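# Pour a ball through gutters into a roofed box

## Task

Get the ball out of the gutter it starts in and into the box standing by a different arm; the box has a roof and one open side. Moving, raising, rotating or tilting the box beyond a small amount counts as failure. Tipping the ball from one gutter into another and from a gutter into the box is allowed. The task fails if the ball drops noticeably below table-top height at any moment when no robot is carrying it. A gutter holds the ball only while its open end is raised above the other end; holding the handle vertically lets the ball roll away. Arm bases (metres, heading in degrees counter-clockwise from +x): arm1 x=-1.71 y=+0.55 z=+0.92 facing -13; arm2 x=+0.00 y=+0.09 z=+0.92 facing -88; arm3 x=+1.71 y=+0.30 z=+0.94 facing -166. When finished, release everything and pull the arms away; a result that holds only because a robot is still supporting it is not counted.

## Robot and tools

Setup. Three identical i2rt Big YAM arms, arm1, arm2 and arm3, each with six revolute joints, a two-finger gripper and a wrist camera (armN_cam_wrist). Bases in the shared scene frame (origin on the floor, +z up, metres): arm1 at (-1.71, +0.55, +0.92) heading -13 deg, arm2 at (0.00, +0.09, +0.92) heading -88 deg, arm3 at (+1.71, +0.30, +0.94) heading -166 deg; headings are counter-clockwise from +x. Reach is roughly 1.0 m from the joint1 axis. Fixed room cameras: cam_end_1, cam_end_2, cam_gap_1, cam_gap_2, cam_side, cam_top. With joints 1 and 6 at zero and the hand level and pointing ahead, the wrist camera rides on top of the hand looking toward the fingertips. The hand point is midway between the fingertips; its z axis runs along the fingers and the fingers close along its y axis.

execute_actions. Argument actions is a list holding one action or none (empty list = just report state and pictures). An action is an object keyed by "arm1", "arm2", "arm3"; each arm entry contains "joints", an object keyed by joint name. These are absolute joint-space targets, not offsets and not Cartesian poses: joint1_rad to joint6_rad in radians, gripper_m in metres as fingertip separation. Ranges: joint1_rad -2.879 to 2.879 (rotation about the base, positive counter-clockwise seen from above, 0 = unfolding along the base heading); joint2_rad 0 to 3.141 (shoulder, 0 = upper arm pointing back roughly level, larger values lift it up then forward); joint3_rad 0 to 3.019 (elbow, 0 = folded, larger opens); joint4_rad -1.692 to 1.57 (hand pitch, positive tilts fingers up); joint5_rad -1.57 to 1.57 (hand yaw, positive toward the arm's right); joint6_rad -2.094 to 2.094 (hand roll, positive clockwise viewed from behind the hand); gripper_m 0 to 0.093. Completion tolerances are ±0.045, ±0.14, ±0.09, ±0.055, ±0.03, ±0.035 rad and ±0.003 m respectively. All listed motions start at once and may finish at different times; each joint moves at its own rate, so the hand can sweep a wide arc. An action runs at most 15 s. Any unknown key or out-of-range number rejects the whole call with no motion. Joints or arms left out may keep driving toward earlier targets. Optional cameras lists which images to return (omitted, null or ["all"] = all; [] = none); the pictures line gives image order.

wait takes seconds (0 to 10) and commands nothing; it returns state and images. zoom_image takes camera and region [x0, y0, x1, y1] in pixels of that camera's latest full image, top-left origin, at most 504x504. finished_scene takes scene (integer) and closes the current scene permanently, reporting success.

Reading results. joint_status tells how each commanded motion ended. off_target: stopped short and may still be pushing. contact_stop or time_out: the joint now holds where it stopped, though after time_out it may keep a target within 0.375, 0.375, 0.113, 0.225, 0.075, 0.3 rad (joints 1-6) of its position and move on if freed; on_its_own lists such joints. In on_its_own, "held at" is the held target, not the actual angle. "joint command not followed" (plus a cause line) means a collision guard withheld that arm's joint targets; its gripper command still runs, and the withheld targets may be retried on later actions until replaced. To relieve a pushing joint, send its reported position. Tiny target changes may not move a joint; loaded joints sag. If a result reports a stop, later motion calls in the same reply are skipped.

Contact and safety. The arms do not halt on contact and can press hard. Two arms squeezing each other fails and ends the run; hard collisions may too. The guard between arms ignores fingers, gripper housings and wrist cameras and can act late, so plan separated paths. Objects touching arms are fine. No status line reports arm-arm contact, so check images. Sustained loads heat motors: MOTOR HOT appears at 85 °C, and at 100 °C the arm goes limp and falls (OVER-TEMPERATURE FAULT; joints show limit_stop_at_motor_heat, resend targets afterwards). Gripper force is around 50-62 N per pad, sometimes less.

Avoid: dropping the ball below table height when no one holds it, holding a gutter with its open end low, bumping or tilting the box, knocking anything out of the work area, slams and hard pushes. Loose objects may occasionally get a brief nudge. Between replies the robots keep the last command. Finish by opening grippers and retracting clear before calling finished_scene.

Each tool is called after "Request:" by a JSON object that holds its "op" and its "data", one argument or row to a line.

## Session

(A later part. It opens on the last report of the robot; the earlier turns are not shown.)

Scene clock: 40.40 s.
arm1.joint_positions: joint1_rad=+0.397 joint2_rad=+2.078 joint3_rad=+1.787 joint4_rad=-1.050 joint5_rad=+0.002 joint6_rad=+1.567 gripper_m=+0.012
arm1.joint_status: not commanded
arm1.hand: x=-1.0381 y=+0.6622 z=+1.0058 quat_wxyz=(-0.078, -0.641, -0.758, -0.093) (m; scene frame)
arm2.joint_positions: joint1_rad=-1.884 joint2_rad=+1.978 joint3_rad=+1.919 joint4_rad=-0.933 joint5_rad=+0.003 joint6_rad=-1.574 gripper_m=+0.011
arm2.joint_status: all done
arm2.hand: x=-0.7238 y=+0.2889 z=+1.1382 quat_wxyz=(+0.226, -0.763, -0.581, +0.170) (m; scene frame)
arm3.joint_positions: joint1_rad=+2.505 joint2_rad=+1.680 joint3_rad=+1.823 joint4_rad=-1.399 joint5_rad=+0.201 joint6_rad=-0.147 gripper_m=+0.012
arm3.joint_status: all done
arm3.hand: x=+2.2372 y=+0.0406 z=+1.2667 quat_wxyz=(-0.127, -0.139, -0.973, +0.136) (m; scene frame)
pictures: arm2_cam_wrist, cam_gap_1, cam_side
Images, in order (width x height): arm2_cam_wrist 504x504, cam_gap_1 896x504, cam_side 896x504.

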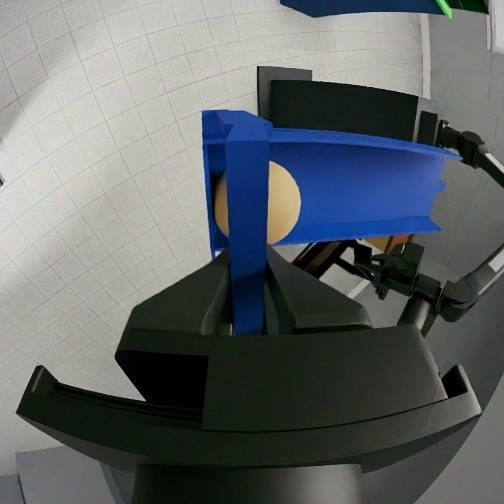

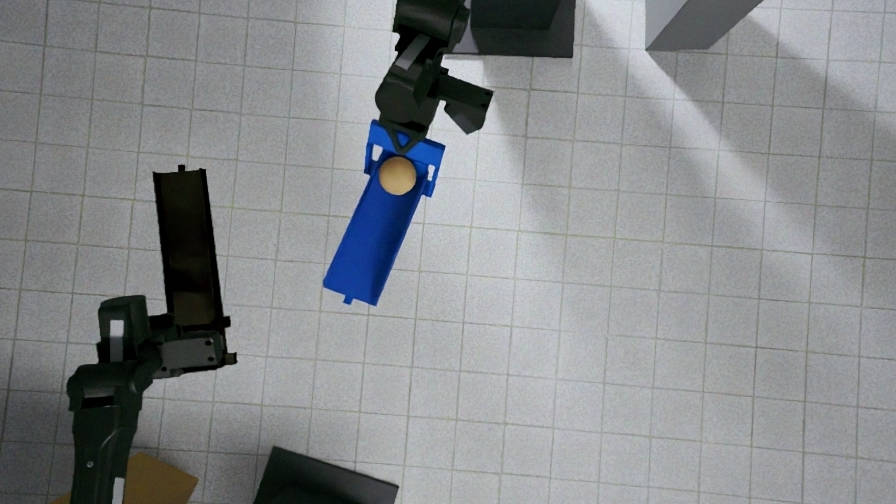

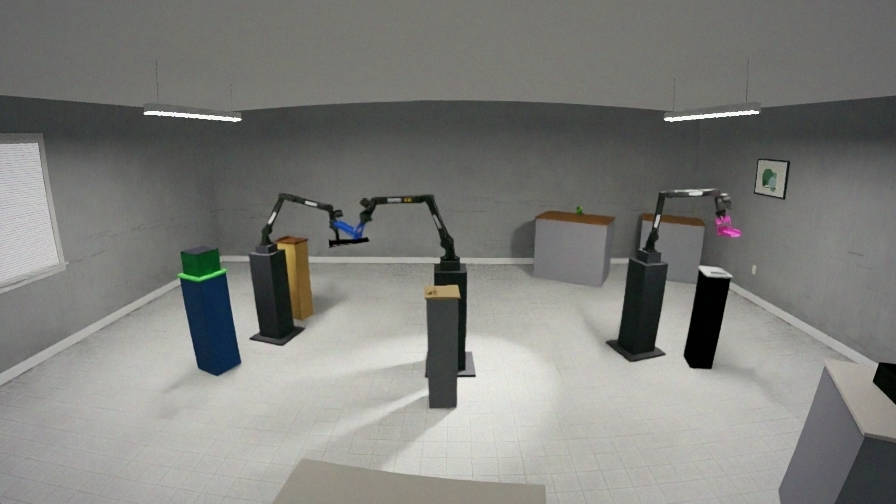

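Request:
{"op": "execute_actions", "data": {
  "actions": [
    {"arm1":{"joints":{"joint1_rad":-0.025}},"arm2":{"joints":{"joint4_rad":-1.27}},"arm3":{"joints":{"joint2_rad":1.76,"joint3_rad":1.43,"joint4_rad":-1.015}}}
  ],
  "cameras": ["arm2_cam_wrist","arm3_cam_wrist","cam_side","cam_gap_1"]
}}

Scene clock: 42.30 s.
arm1.joint_positions: joint1_rad=-0.015 joint2_rad=+2.078 joint3_rad=+1.787 joint4_rad=-1.050 joint5_rad=-0.001 joint6_rad=+1.570 gripper_m=+0.012
arm1.joint_status: all done
arm1.hand: x=-1.0502 y=+0.3820 z=+1.0040 quat_wxyz=(-0.092, -0.784, -0.610, -0.077) (m; scene frame)
arm2.joint_positions: joint1_rad=-1.884 joint2_rad=+1.978 joint3_rad=+1.919 joint4_rad=-1.266 joint5_rad=+0.003 joint6_rad=-1.574 gripper_m=+0.011
arm2.joint_status: all done
arm2.hand: x=-0.6516 y=+0.2688 z=+1.1060 quat_wxyz=(+0.096, -0.790, -0.602, +0.071) (m; scene frame)
arm3.joint_positions: joint1_rad=+2.505 joint2_rad=+1.784 joint3_rad=+1.412 joint4_rad=-1.028 joint5_rad=+0.202 joint6_rad=-0.144 gripper_m=+0.012
arm3.joint_status: all done
arm3.hand: x=+2.2219 y=+0.0481 z=+1.0523 quat_wxyz=(-0.059, -0.134, -0.982, +0.118) (m; scene frame)
pictures: arm2_cam_wrist, arm3_cam_wrist, cam_gap_1, cam_side
Images, in order (width x height): arm2_cam_wrist 504x504, arm3_cam_wrist 504x504, cam_gap_1 896x504, cam_side 896x504.

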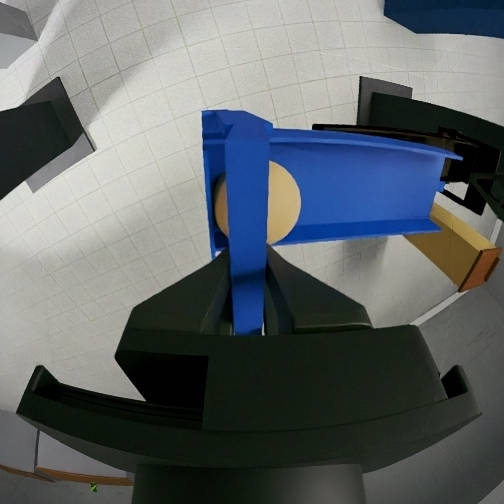

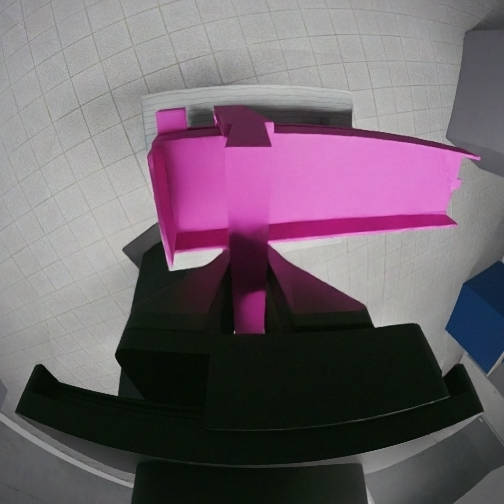

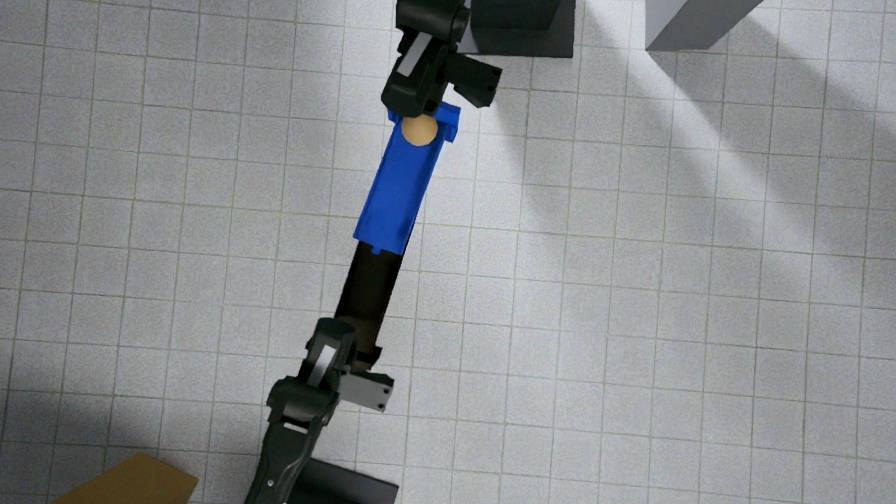

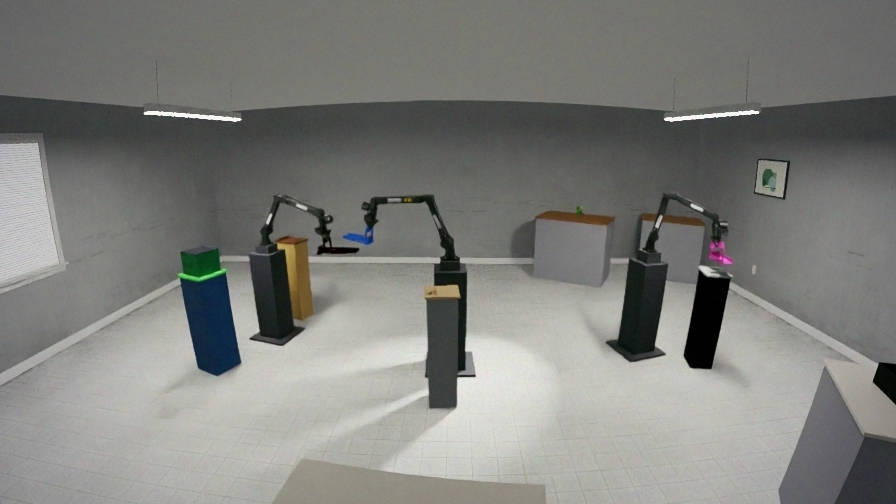

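Request:
{"op": "zoom_image", "data": {
  "camera": "cam_side",
  "region": [295, 190, 405, 280]
}}

Request:
{"op": "zoom_image", "data": {
  "camera": "cam_gap_1",
  "region": [290, 90, 490, 380]
}}

Region (295, 190, 405, 280) of cam_side's 896x504 image, scaled by 4.582, with more detail than that image has; it fills the top 412 rows of this view, and the rest is white.

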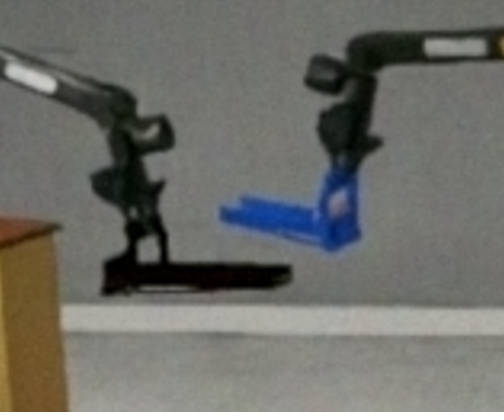

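Region (290, 90, 490, 380) of cam_gap_1's 896x504 image, scaled by 1.738, with more detail than that image has; it fills the left 348 columns of this view, and the rest is white.

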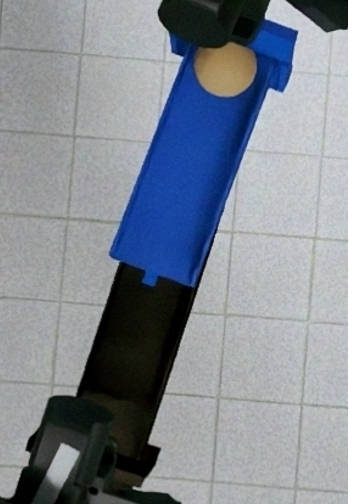

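Request:
{"op": "execute_actions", "data": {
  "actions": [
    {"arm1":{"joints":{"joint1_rad":-0.037,"joint4_rad":-0.99}},"arm2":{"joints":{"joint4_rad":-1.33}},"arm3":{"joints":{"joint2_rad":1.905}}}
  ],
  "cameras": ["arm2_cam_wrist","cam_side","cam_gap_1","cam_end_2"]
}}

Scene clock: 43.77 s.
arm1.joint_positions: joint1_rad=-0.027 joint2_rad=+2.078 joint3_rad=+1.787 joint4_rad=-1.011 joint5_rad=-0.001 joint6_rad=+1.570 gripper_m=+0.012
arm1.joint_status: all done
arm1.hand: x=-1.0434 y=+0.3712 z=+1.0064 quat_wxyz=(-0.107, -0.785, -0.603, -0.089) (m; scene frame)
arm2.joint_positions: joint1_rad=-1.884 joint2_rad=+1.978 joint3_rad=+1.919 joint4_rad=-1.325 joint5_rad=+0.003 joint6_rad=-1.574 gripper_m=+0.011
arm2.joint_status: all done
arm2.hand: x=-0.6379 y=+0.2650 z=+1.1030 quat_wxyz=(+0.072, -0.792, -0.604, +0.053) (m; scene frame)
arm3.joint_positions: joint1_rad=+2.505 joint2_rad=+1.927 joint3_rad=+1.412 joint4_rad=-1.023 joint5_rad=+0.204 joint6_rad=-0.144 gripper_m=+0.012
arm3.joint_status: all done
arm3.hand: x=+2.2150 y=+0.0504 z=+0.9749 quat_wxyz=(+0.008, -0.128, -0.987, +0.101) (m; scene frame)
pictures: arm2_cam_wrist, cam_end_2, cam_gap_1, cam_side
Images, in order (width x height): arm2_cam_wrist 504x504, cam_end_2 896x504, cam_gap_1 896x504, cam_side 896x504.

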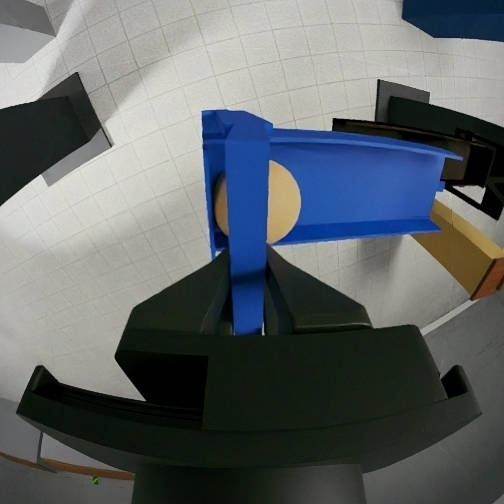

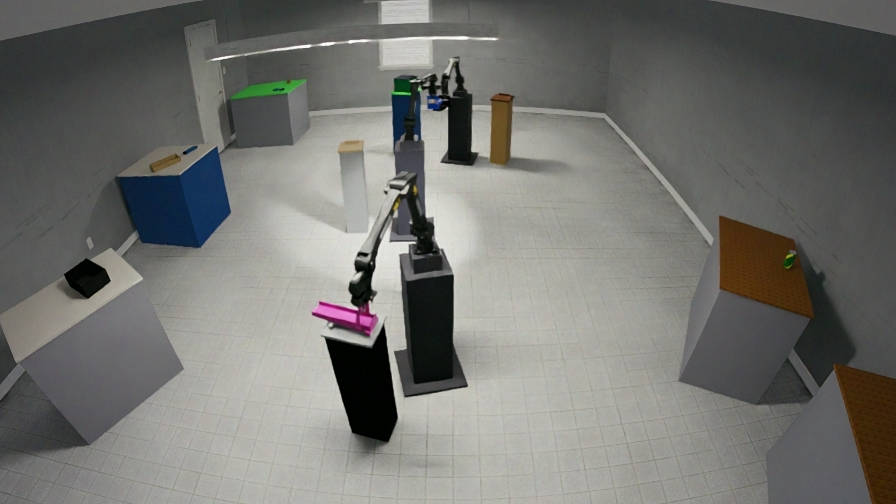

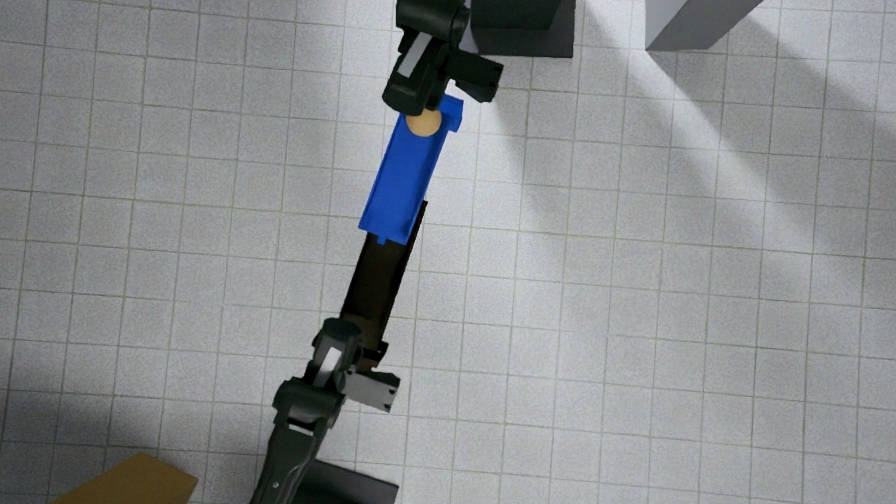

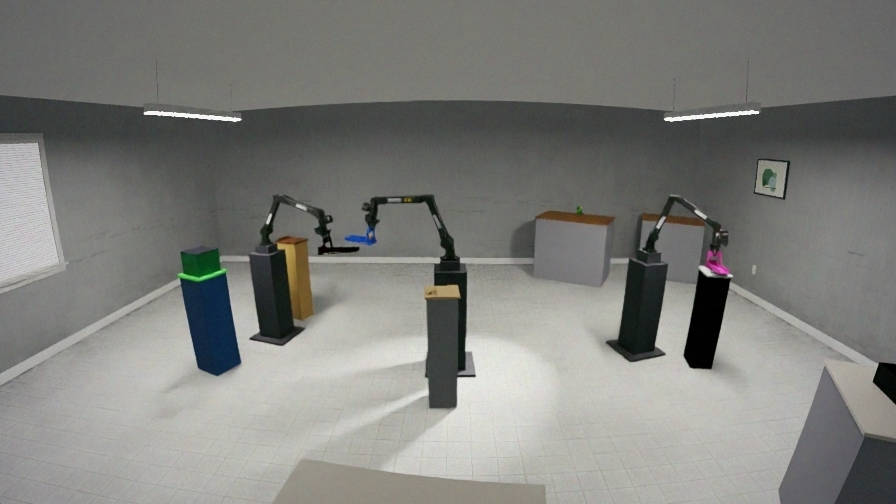

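Request:
{"op": "zoom_image", "data": {
  "camera": "cam_side",
  "region": [295, 190, 405, 280]
}}

Request:
{"op": "zoom_image", "data": {
  "camera": "cam_gap_1",
  "region": [310, 150, 470, 330]
}}

Request:
{"op": "zoom_image", "data": {
  "camera": "cam_end_2",
  "region": [400, 60, 480, 130]
}}

Region (295, 190, 405, 280) of cam_side's 896x504 image, scaled by 4.582, with more detail than that image has; it fills the top 412 rows of this view, and the rest is white.

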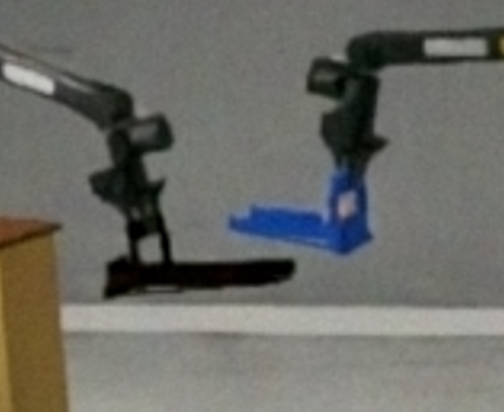

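Region (310, 150, 470, 330) of cam_gap_1's 896x504 image, scaled by 2.800, with more detail than that image has.

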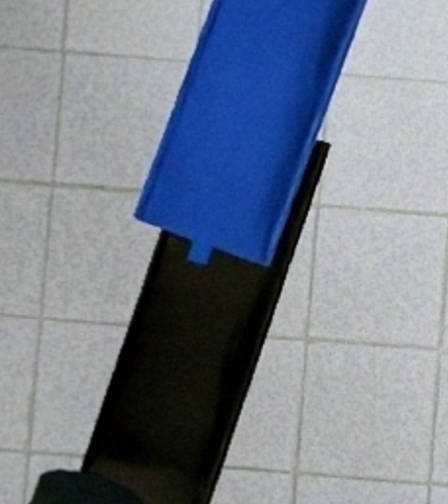

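Region (400, 60, 480, 130) of cam_end_2's 896x504 image, scaled by 6.300, with more detail than that image has; it fills the top 441 rows of this view, and the rest is white.

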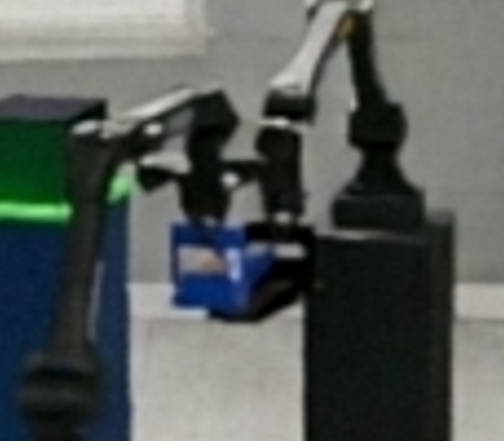

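Request:
{"op": "execute_actions", "data": {
  "actions": [
    {"arm2":{"joints":{"joint4_rad":-1.48}},"arm3":{"joints":{"gripper_m":0.06}}}
  ],
  "cameras": ["arm2_cam_wrist","cam_side","cam_gap_1"]
}}

Scene clock: 45.07 s.
arm1.joint_positions: joint1_rad=-0.027 joint2_rad=+2.078 joint3_rad=+1.787 joint4_rad=-1.011 joint5_rad=-0.001 joint6_rad=+1.570 gripper_m=+0.012
arm1.joint_status: not commanded
arm1.hand: x=-1.0434 y=+0.3712 z=+1.0064 quat_wxyz=(-0.107, -0.785, -0.603, -0.089) (m; scene frame)
arm2.joint_positions: joint1_rad=-1.884 joint2_rad=+1.978 joint3_rad=+1.919 joint4_rad=-1.474 joint5_rad=+0.003 joint6_rad=-1.574 gripper_m=+0.011
arm2.joint_status: all done
arm2.hand: x=-0.6029 y=+0.2553 z=+1.0992 quat_wxyz=(+0.013, -0.795, -0.606, +0.009) (m; scene frame)
arm3.joint_positions: joint1_rad=+2.505 joint2_rad=+1.917 joint3_rad=+1.412 joint4_rad=-1.023 joint5_rad=+0.204 joint6_rad=-0.144 gripper_m=+0.060
arm3.joint_status: all done
arm3.hand: x=+2.2159 y=+0.0500 z=+0.9804 quat_wxyz=(+0.003, -0.129, -0.986, +0.102) (m; scene frame)
pictures: arm2_cam_wrist, cam_gap_1, cam_side
Images, in order (width x height): arm2_cam_wrist 504x504, cam_gap_1 896x504, cam_side 896x504.

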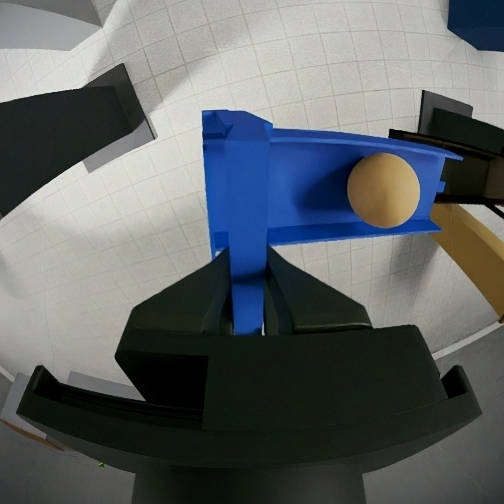

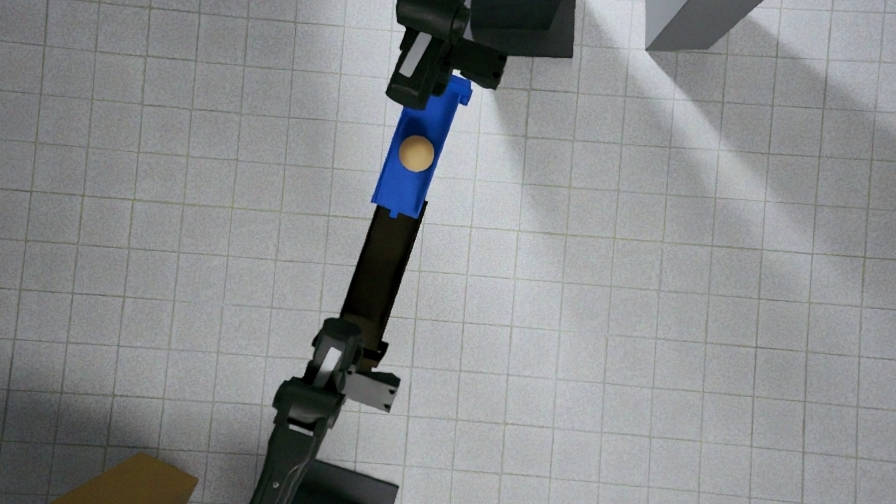

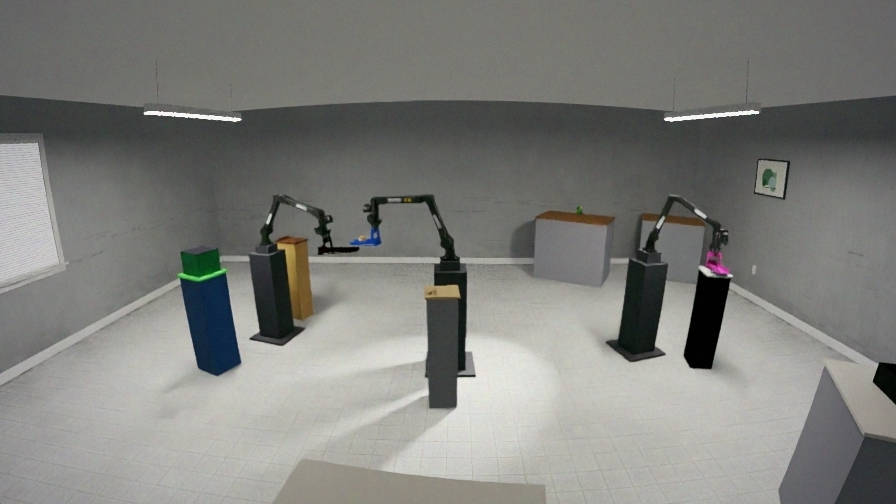

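While the ball rolls, I'll lift arm3 away from its released gutter.

Request:
{"op": "execute_actions", "data": {
  "actions": [
    {"arm3":{"joints":{"joint2_rad":1.5}}}
  ],
  "cameras": ["arm1_cam_wrist","arm3_cam_wrist","cam_side","cam_gap_1"]
}}

Scene clock: 46.60 s.
arm1.joint_positions: joint1_rad=-0.027 joint2_rad=+2.078 joint3_rad=+1.787 joint4_rad=-1.009 joint5_rad=-0.001 joint6_rad=+1.570 gripper_m=+0.012
arm1.joint_status: not commanded
arm1.hand: x=-1.0427 y=+0.3710 z=+1.0067 quat_wxyz=(-0.108, -0.785, -0.603, -0.090) (m; scene frame)
arm2.joint_positions: joint1_rad=-1.884 joint2_rad=+1.978 joint3_rad=+1.919 joint4_rad=-1.474 joint5_rad=+0.003 joint6_rad=-1.574 gripper_m=+0.011
arm2.joint_status: not commanded
arm2.hand: x=-0.6029 y=+0.2553 z=+1.0992 quat_wxyz=(+0.013, -0.795, -0.606, +0.009) (m; scene frame)
arm3.joint_positions: joint1_rad=+2.505 joint2_rad=+1.496 joint3_rad=+1.412 joint4_rad=-1.022 joint5_rad=+0.204 joint6_rad=-0.144 gripper_m=+0.060
arm3.joint_status: all done
arm3.hand: x=+2.2066 y=+0.0527 z=+1.2078 quat_wxyz=(-0.197, -0.147, -0.957, +0.155) (m; scene frame)
pictures: arm1_cam_wrist, arm3_cam_wrist, cam_gap_1, cam_side
Images, in order (width x height): arm1_cam_wrist 504x504, arm3_cam_wrist 504x504, cam_gap_1 896x504, cam_side 896x504.

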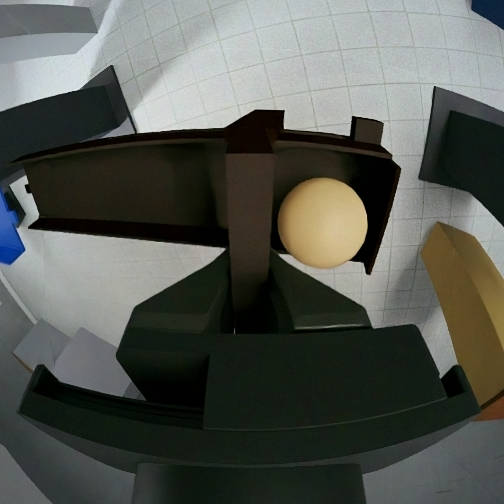

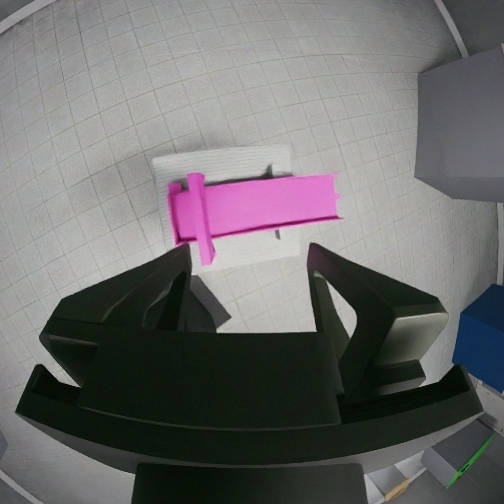

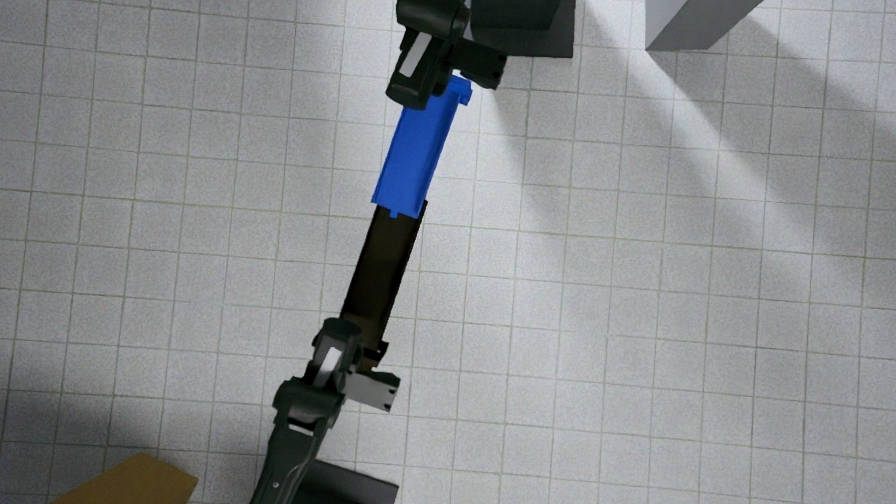

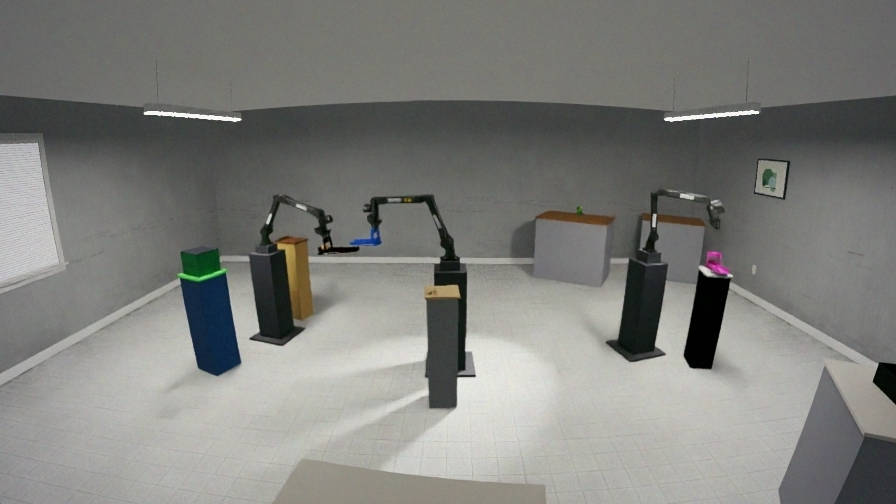

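Request:
{"op": "execute_actions", "data": {
  "actions": [
    {"arm2":{"joints":{"joint1_rad":0.086,"joint2_rad":1.65,"joint5_rad":0.212,"joint6_rad":0.076}},"arm3":{"joints":{"joint1_rad":1.8,"joint2_rad":0.9,"joint5_rad":0,"joint6_rad":0}}}
  ],
  "cameras": ["cam_side"]
}}

Request:
{"op": "execute_actions", "data": {
  "actions": [
    {"arm1":{"joints":{"joint2_rad":1.6}},"arm2":{"joints":{"joint3_rad":1.315,"joint4_rad":-1.043}}}
  ],
  "cameras": ["cam_side","arm1_cam_wrist"]
}}

Scene clock: 50.10 s.
arm1.joint_positions: joint1_rad=-0.027 joint2_rad=+2.078 joint3_rad=+1.787 joint4_rad=-1.009 joint5_rad=-0.001 joint6_rad=+1.570 gripper_m=+0.012
arm1.joint_status: not commanded
arm1.hand: x=-1.0427 y=+0.3710 z=+1.0067 quat_wxyz=(-0.108, -0.785, -0.603, -0.090) (m; scene frame)
arm2.joint_positions: joint1_rad=+0.096 joint2_rad=+1.667 joint3_rad=+1.933 joint4_rad=-1.476 joint5_rad=+0.207 joint6_rad=+0.068 gripper_m=+0.011
arm2.joint_status: all done
arm2.hand: x=+0.0415 y=-0.4916 z=+1.2967 quat_wxyz=(-0.078, -0.682, -0.702, +0.190) (m; scene frame)
arm3.joint_positions: joint1_rad=+1.804 joint2_rad=+0.906 joint3_rad=+1.412 joint4_rad=-1.021 joint5_rad=+0.004 joint6_rad=-0.007 gripper_m=+0.060
arm3.joint_status: all done
arm3.hand: x=+1.8869 y=-0.0495 z=+1.4752 quat_wxyz=(-0.430, -0.451, -0.736, +0.264) (m; scene frame)
pictures: cam_side
Images, in order (width x height): cam_side 896x504.

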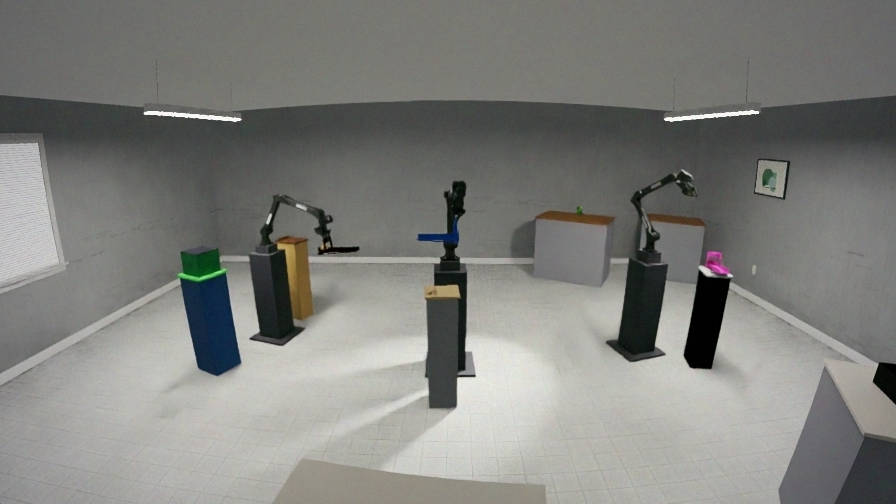

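Scene clock: 51.80 s.
arm1.joint_positions: joint1_rad=-0.027 joint2_rad=+1.622 joint3_rad=+1.836 joint4_rad=-1.009 joint5_rad=-0.001 joint6_rad=+1.570 gripper_m=+0.012
arm1.joint_status: all done
arm1.hand: x=-1.0878 y=+0.3801 z=+1.3353 quat_wxyz=(-0.301, -0.733, -0.562, -0.237) (m; scene frame)
arm2.joint_positions: joint1_rad=+0.096 joint2_rad=+1.656 joint3_rad=+1.308 joint4_rad=-1.056 joint5_rad=+0.207 joint6_rad=+0.072 gripper_m=+0.011
arm2.joint_status: all done
arm2.hand: x=+0.0350 y=-0.4339 z=+1.0548 quat_wxyz=(-0.003, -0.684, -0.717, +0.131) (m; scene frame)
arm3.joint_positions: joint1_rad=+1.804 joint2_rad=+0.906 joint3_rad=+1.412 joint4_rad=-1.021 joint5_rad=+0.004 joint6_rad=-0.007 gripper_m=+0.060
arm3.joint_status: not commanded
arm3.hand: x=+1.8869 y=-0.0495 z=+1.4752 quat_wxyz=(-0.430, -0.451, -0.736, +0.264) (m; scene frame)
pictures: arm1_cam_wrist, cam_side
Images, in order (width x height): arm1_cam_wrist 504x504, cam_side 896x504.

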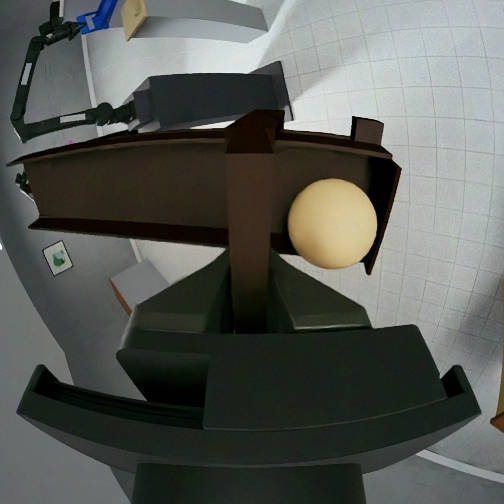

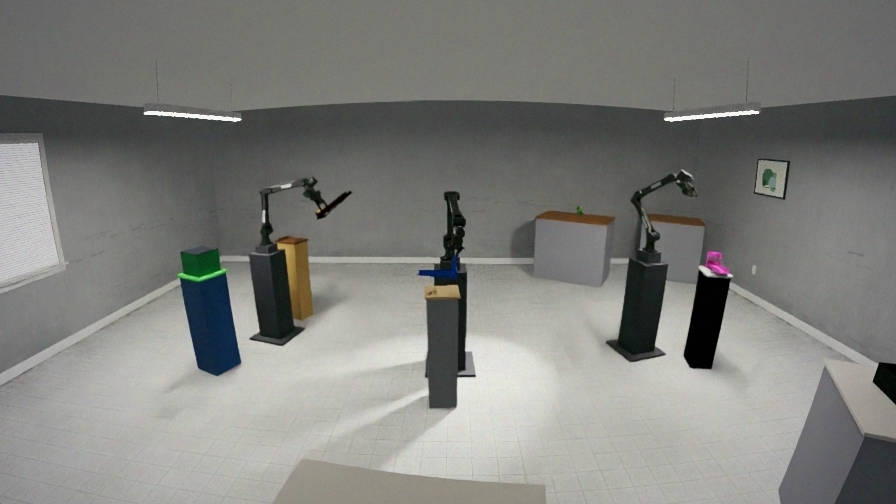

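Request:
{"op": "execute_actions", "data": {
  "actions": [
    {"arm1":{"joints":{"joint1_rad":-1.70,"joint2_rad":0.98,"joint3_rad":1.11}},"arm2":{"joints":{"joint2_rad":1.822}}}
  ],
  "cameras": ["arm1_cam_wrist","cam_end_1","cam_top"]
}}

Scene clock: 53.73 s.
arm1.joint_positions: joint1_rad=-1.696 joint2_rad=+0.997 joint3_rad=+1.105 joint4_rad=-1.006 joint5_rad=+0.002 joint6_rad=+1.570 gripper_m=+0.012
arm1.joint_status: all done
arm1.hand: x=-1.8626 y=+0.1695 z=+1.2471 quat_wxyz=(-0.321, -0.930, +0.170, +0.055) (m; scene frame)
arm2.joint_positions: joint1_rad=+0.095 joint2_rad=+1.836 joint3_rad=+1.306 joint4_rad=-1.053 joint5_rad=+0.213 joint6_rad=+0.072 gripper_m=+0.011
arm2.joint_status: all done
arm2.hand: x=+0.0331 y=-0.4269 z=+0.9650 quat_wxyz=(+0.068, -0.680, -0.726, +0.078) (m; scene frame)
arm3.joint_positions: joint1_rad=+1.804 joint2_rad=+0.906 joint3_rad=+1.412 joint4_rad=-1.021 joint5_rad=+0.004 joint6_rad=-0.007 gripper_m=+0.060
arm3.joint_status: not commanded
arm3.hand: x=+1.8869 y=-0.0495 z=+1.4752 quat_wxyz=(-0.430, -0.451, -0.736, +0.264) (m; scene frame)
pictures: arm1_cam_wrist, cam_end_1, cam_top
Images, in order (width x height): arm1_cam_wrist 504x504, cam_end_1 896x504, cam_top 896x504.

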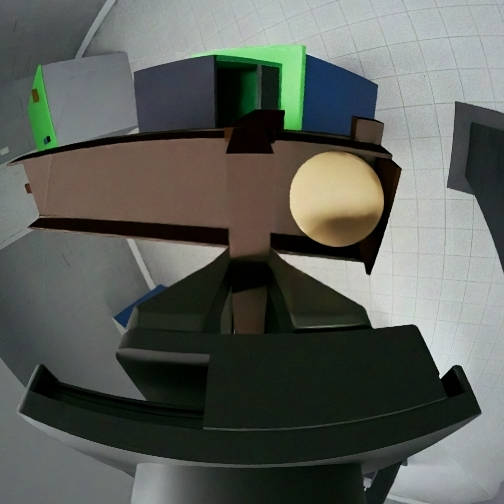

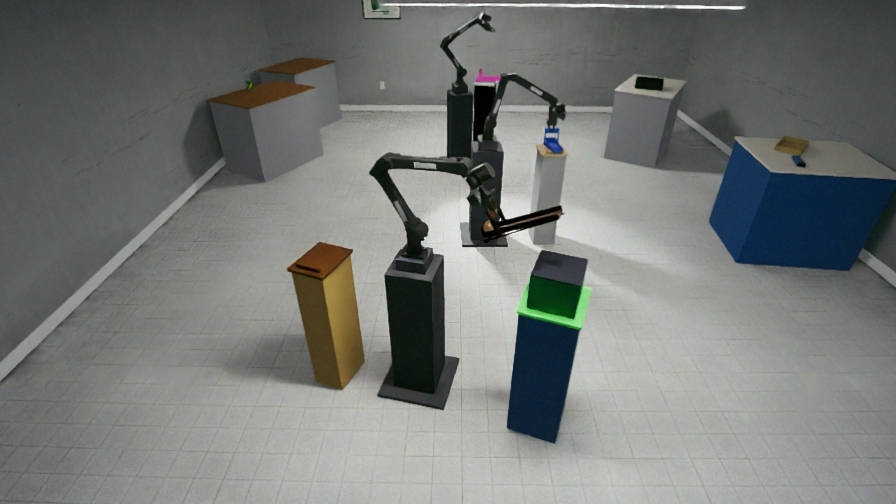

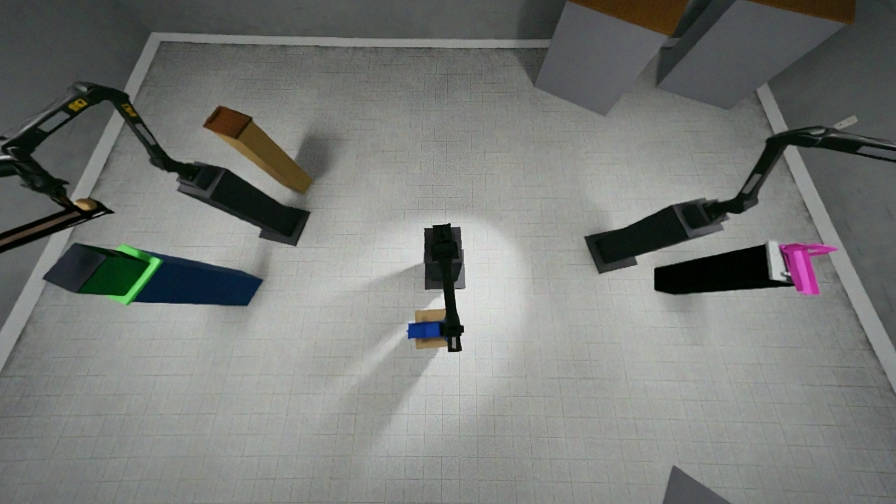

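Request:
{"op": "zoom_image", "data": {
  "camera": "arm1_cam_wrist",
  "region": [120, 30, 330, 150]
}}

Region (120, 30, 330, 150) of arm1_cam_wrist's 504x504 image, scaled by 2.400, with more detail than that image has; it fills the top 288 rows of this view, and the rest is white.

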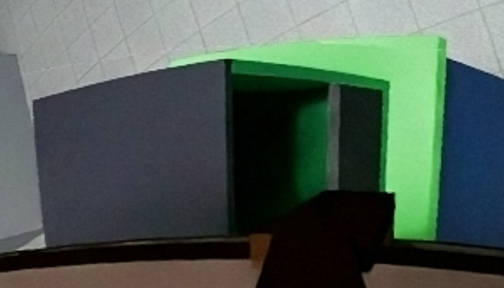

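Request:
{"op": "execute_actions", "data": {
  "actions": [
    {"arm1":{"joints":{"joint1_rad":-1.76,"joint2_rad":0.84,"joint3_rad":0.64}},"arm2":{"joints":{"gripper_m":0.07}}}
  ],
  "cameras": ["arm1_cam_wrist","cam_end_1"]
}}

Scene clock: 55.77 s.
arm1.joint_positions: joint1_rad=-1.755 joint2_rad=+0.853 joint3_rad=+0.629 joint4_rad=-1.006 joint5_rad=+0.001 joint6_rad=+1.570 gripper_m=+0.012
arm1.joint_status: all done
arm1.hand: x=-1.8303 y=+0.2962 z=+1.0584 quat_wxyz=(-0.162, -0.965, +0.205, +0.030) (m; scene frame)
arm2.joint_positions: joint1_rad=+0.095 joint2_rad=+1.836 joint3_rad=+1.306 joint4_rad=-1.053 joint5_rad=+0.213 joint6_rad=+0.072 gripper_m=+0.070
arm2.joint_status: all done
arm2.hand: x=+0.0331 y=-0.4269 z=+0.9650 quat_wxyz=(+0.068, -0.680, -0.726, +0.078) (m; scene frame)
arm3.joint_positions: joint1_rad=+1.804 joint2_rad=+0.906 joint3_rad=+1.412 joint4_rad=-1.021 joint5_rad=+0.004 joint6_rad=-0.007 gripper_m=+0.060
arm3.joint_status: not commanded
arm3.hand: x=+1.8869 y=-0.0495 z=+1.4752 quat_wxyz=(-0.430, -0.451, -0.736, +0.264) (m; scene frame)
pictures: arm1_cam_wrist, cam_end_1
Images, in order (width x height): arm1_cam_wrist 504x504, cam_end_1 896x504.

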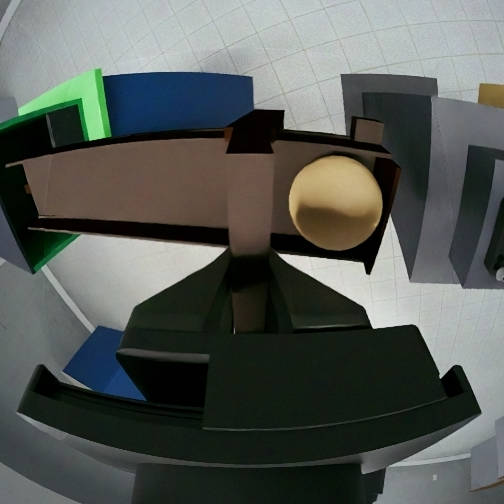

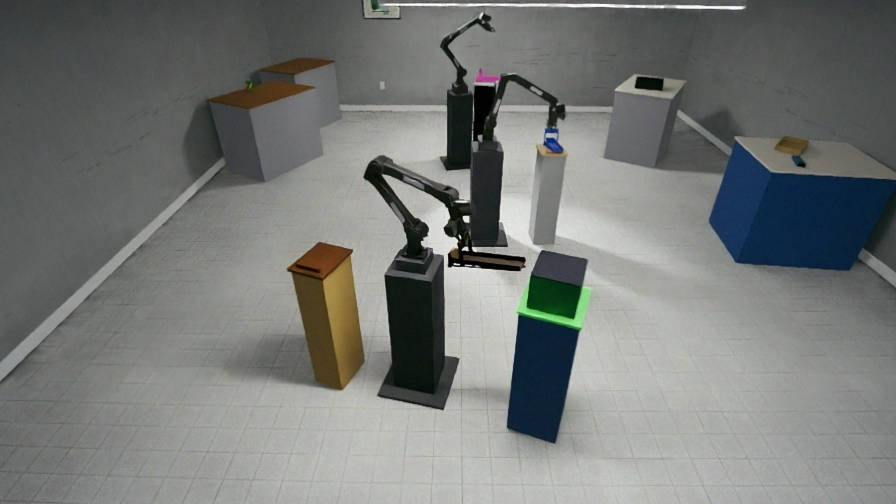

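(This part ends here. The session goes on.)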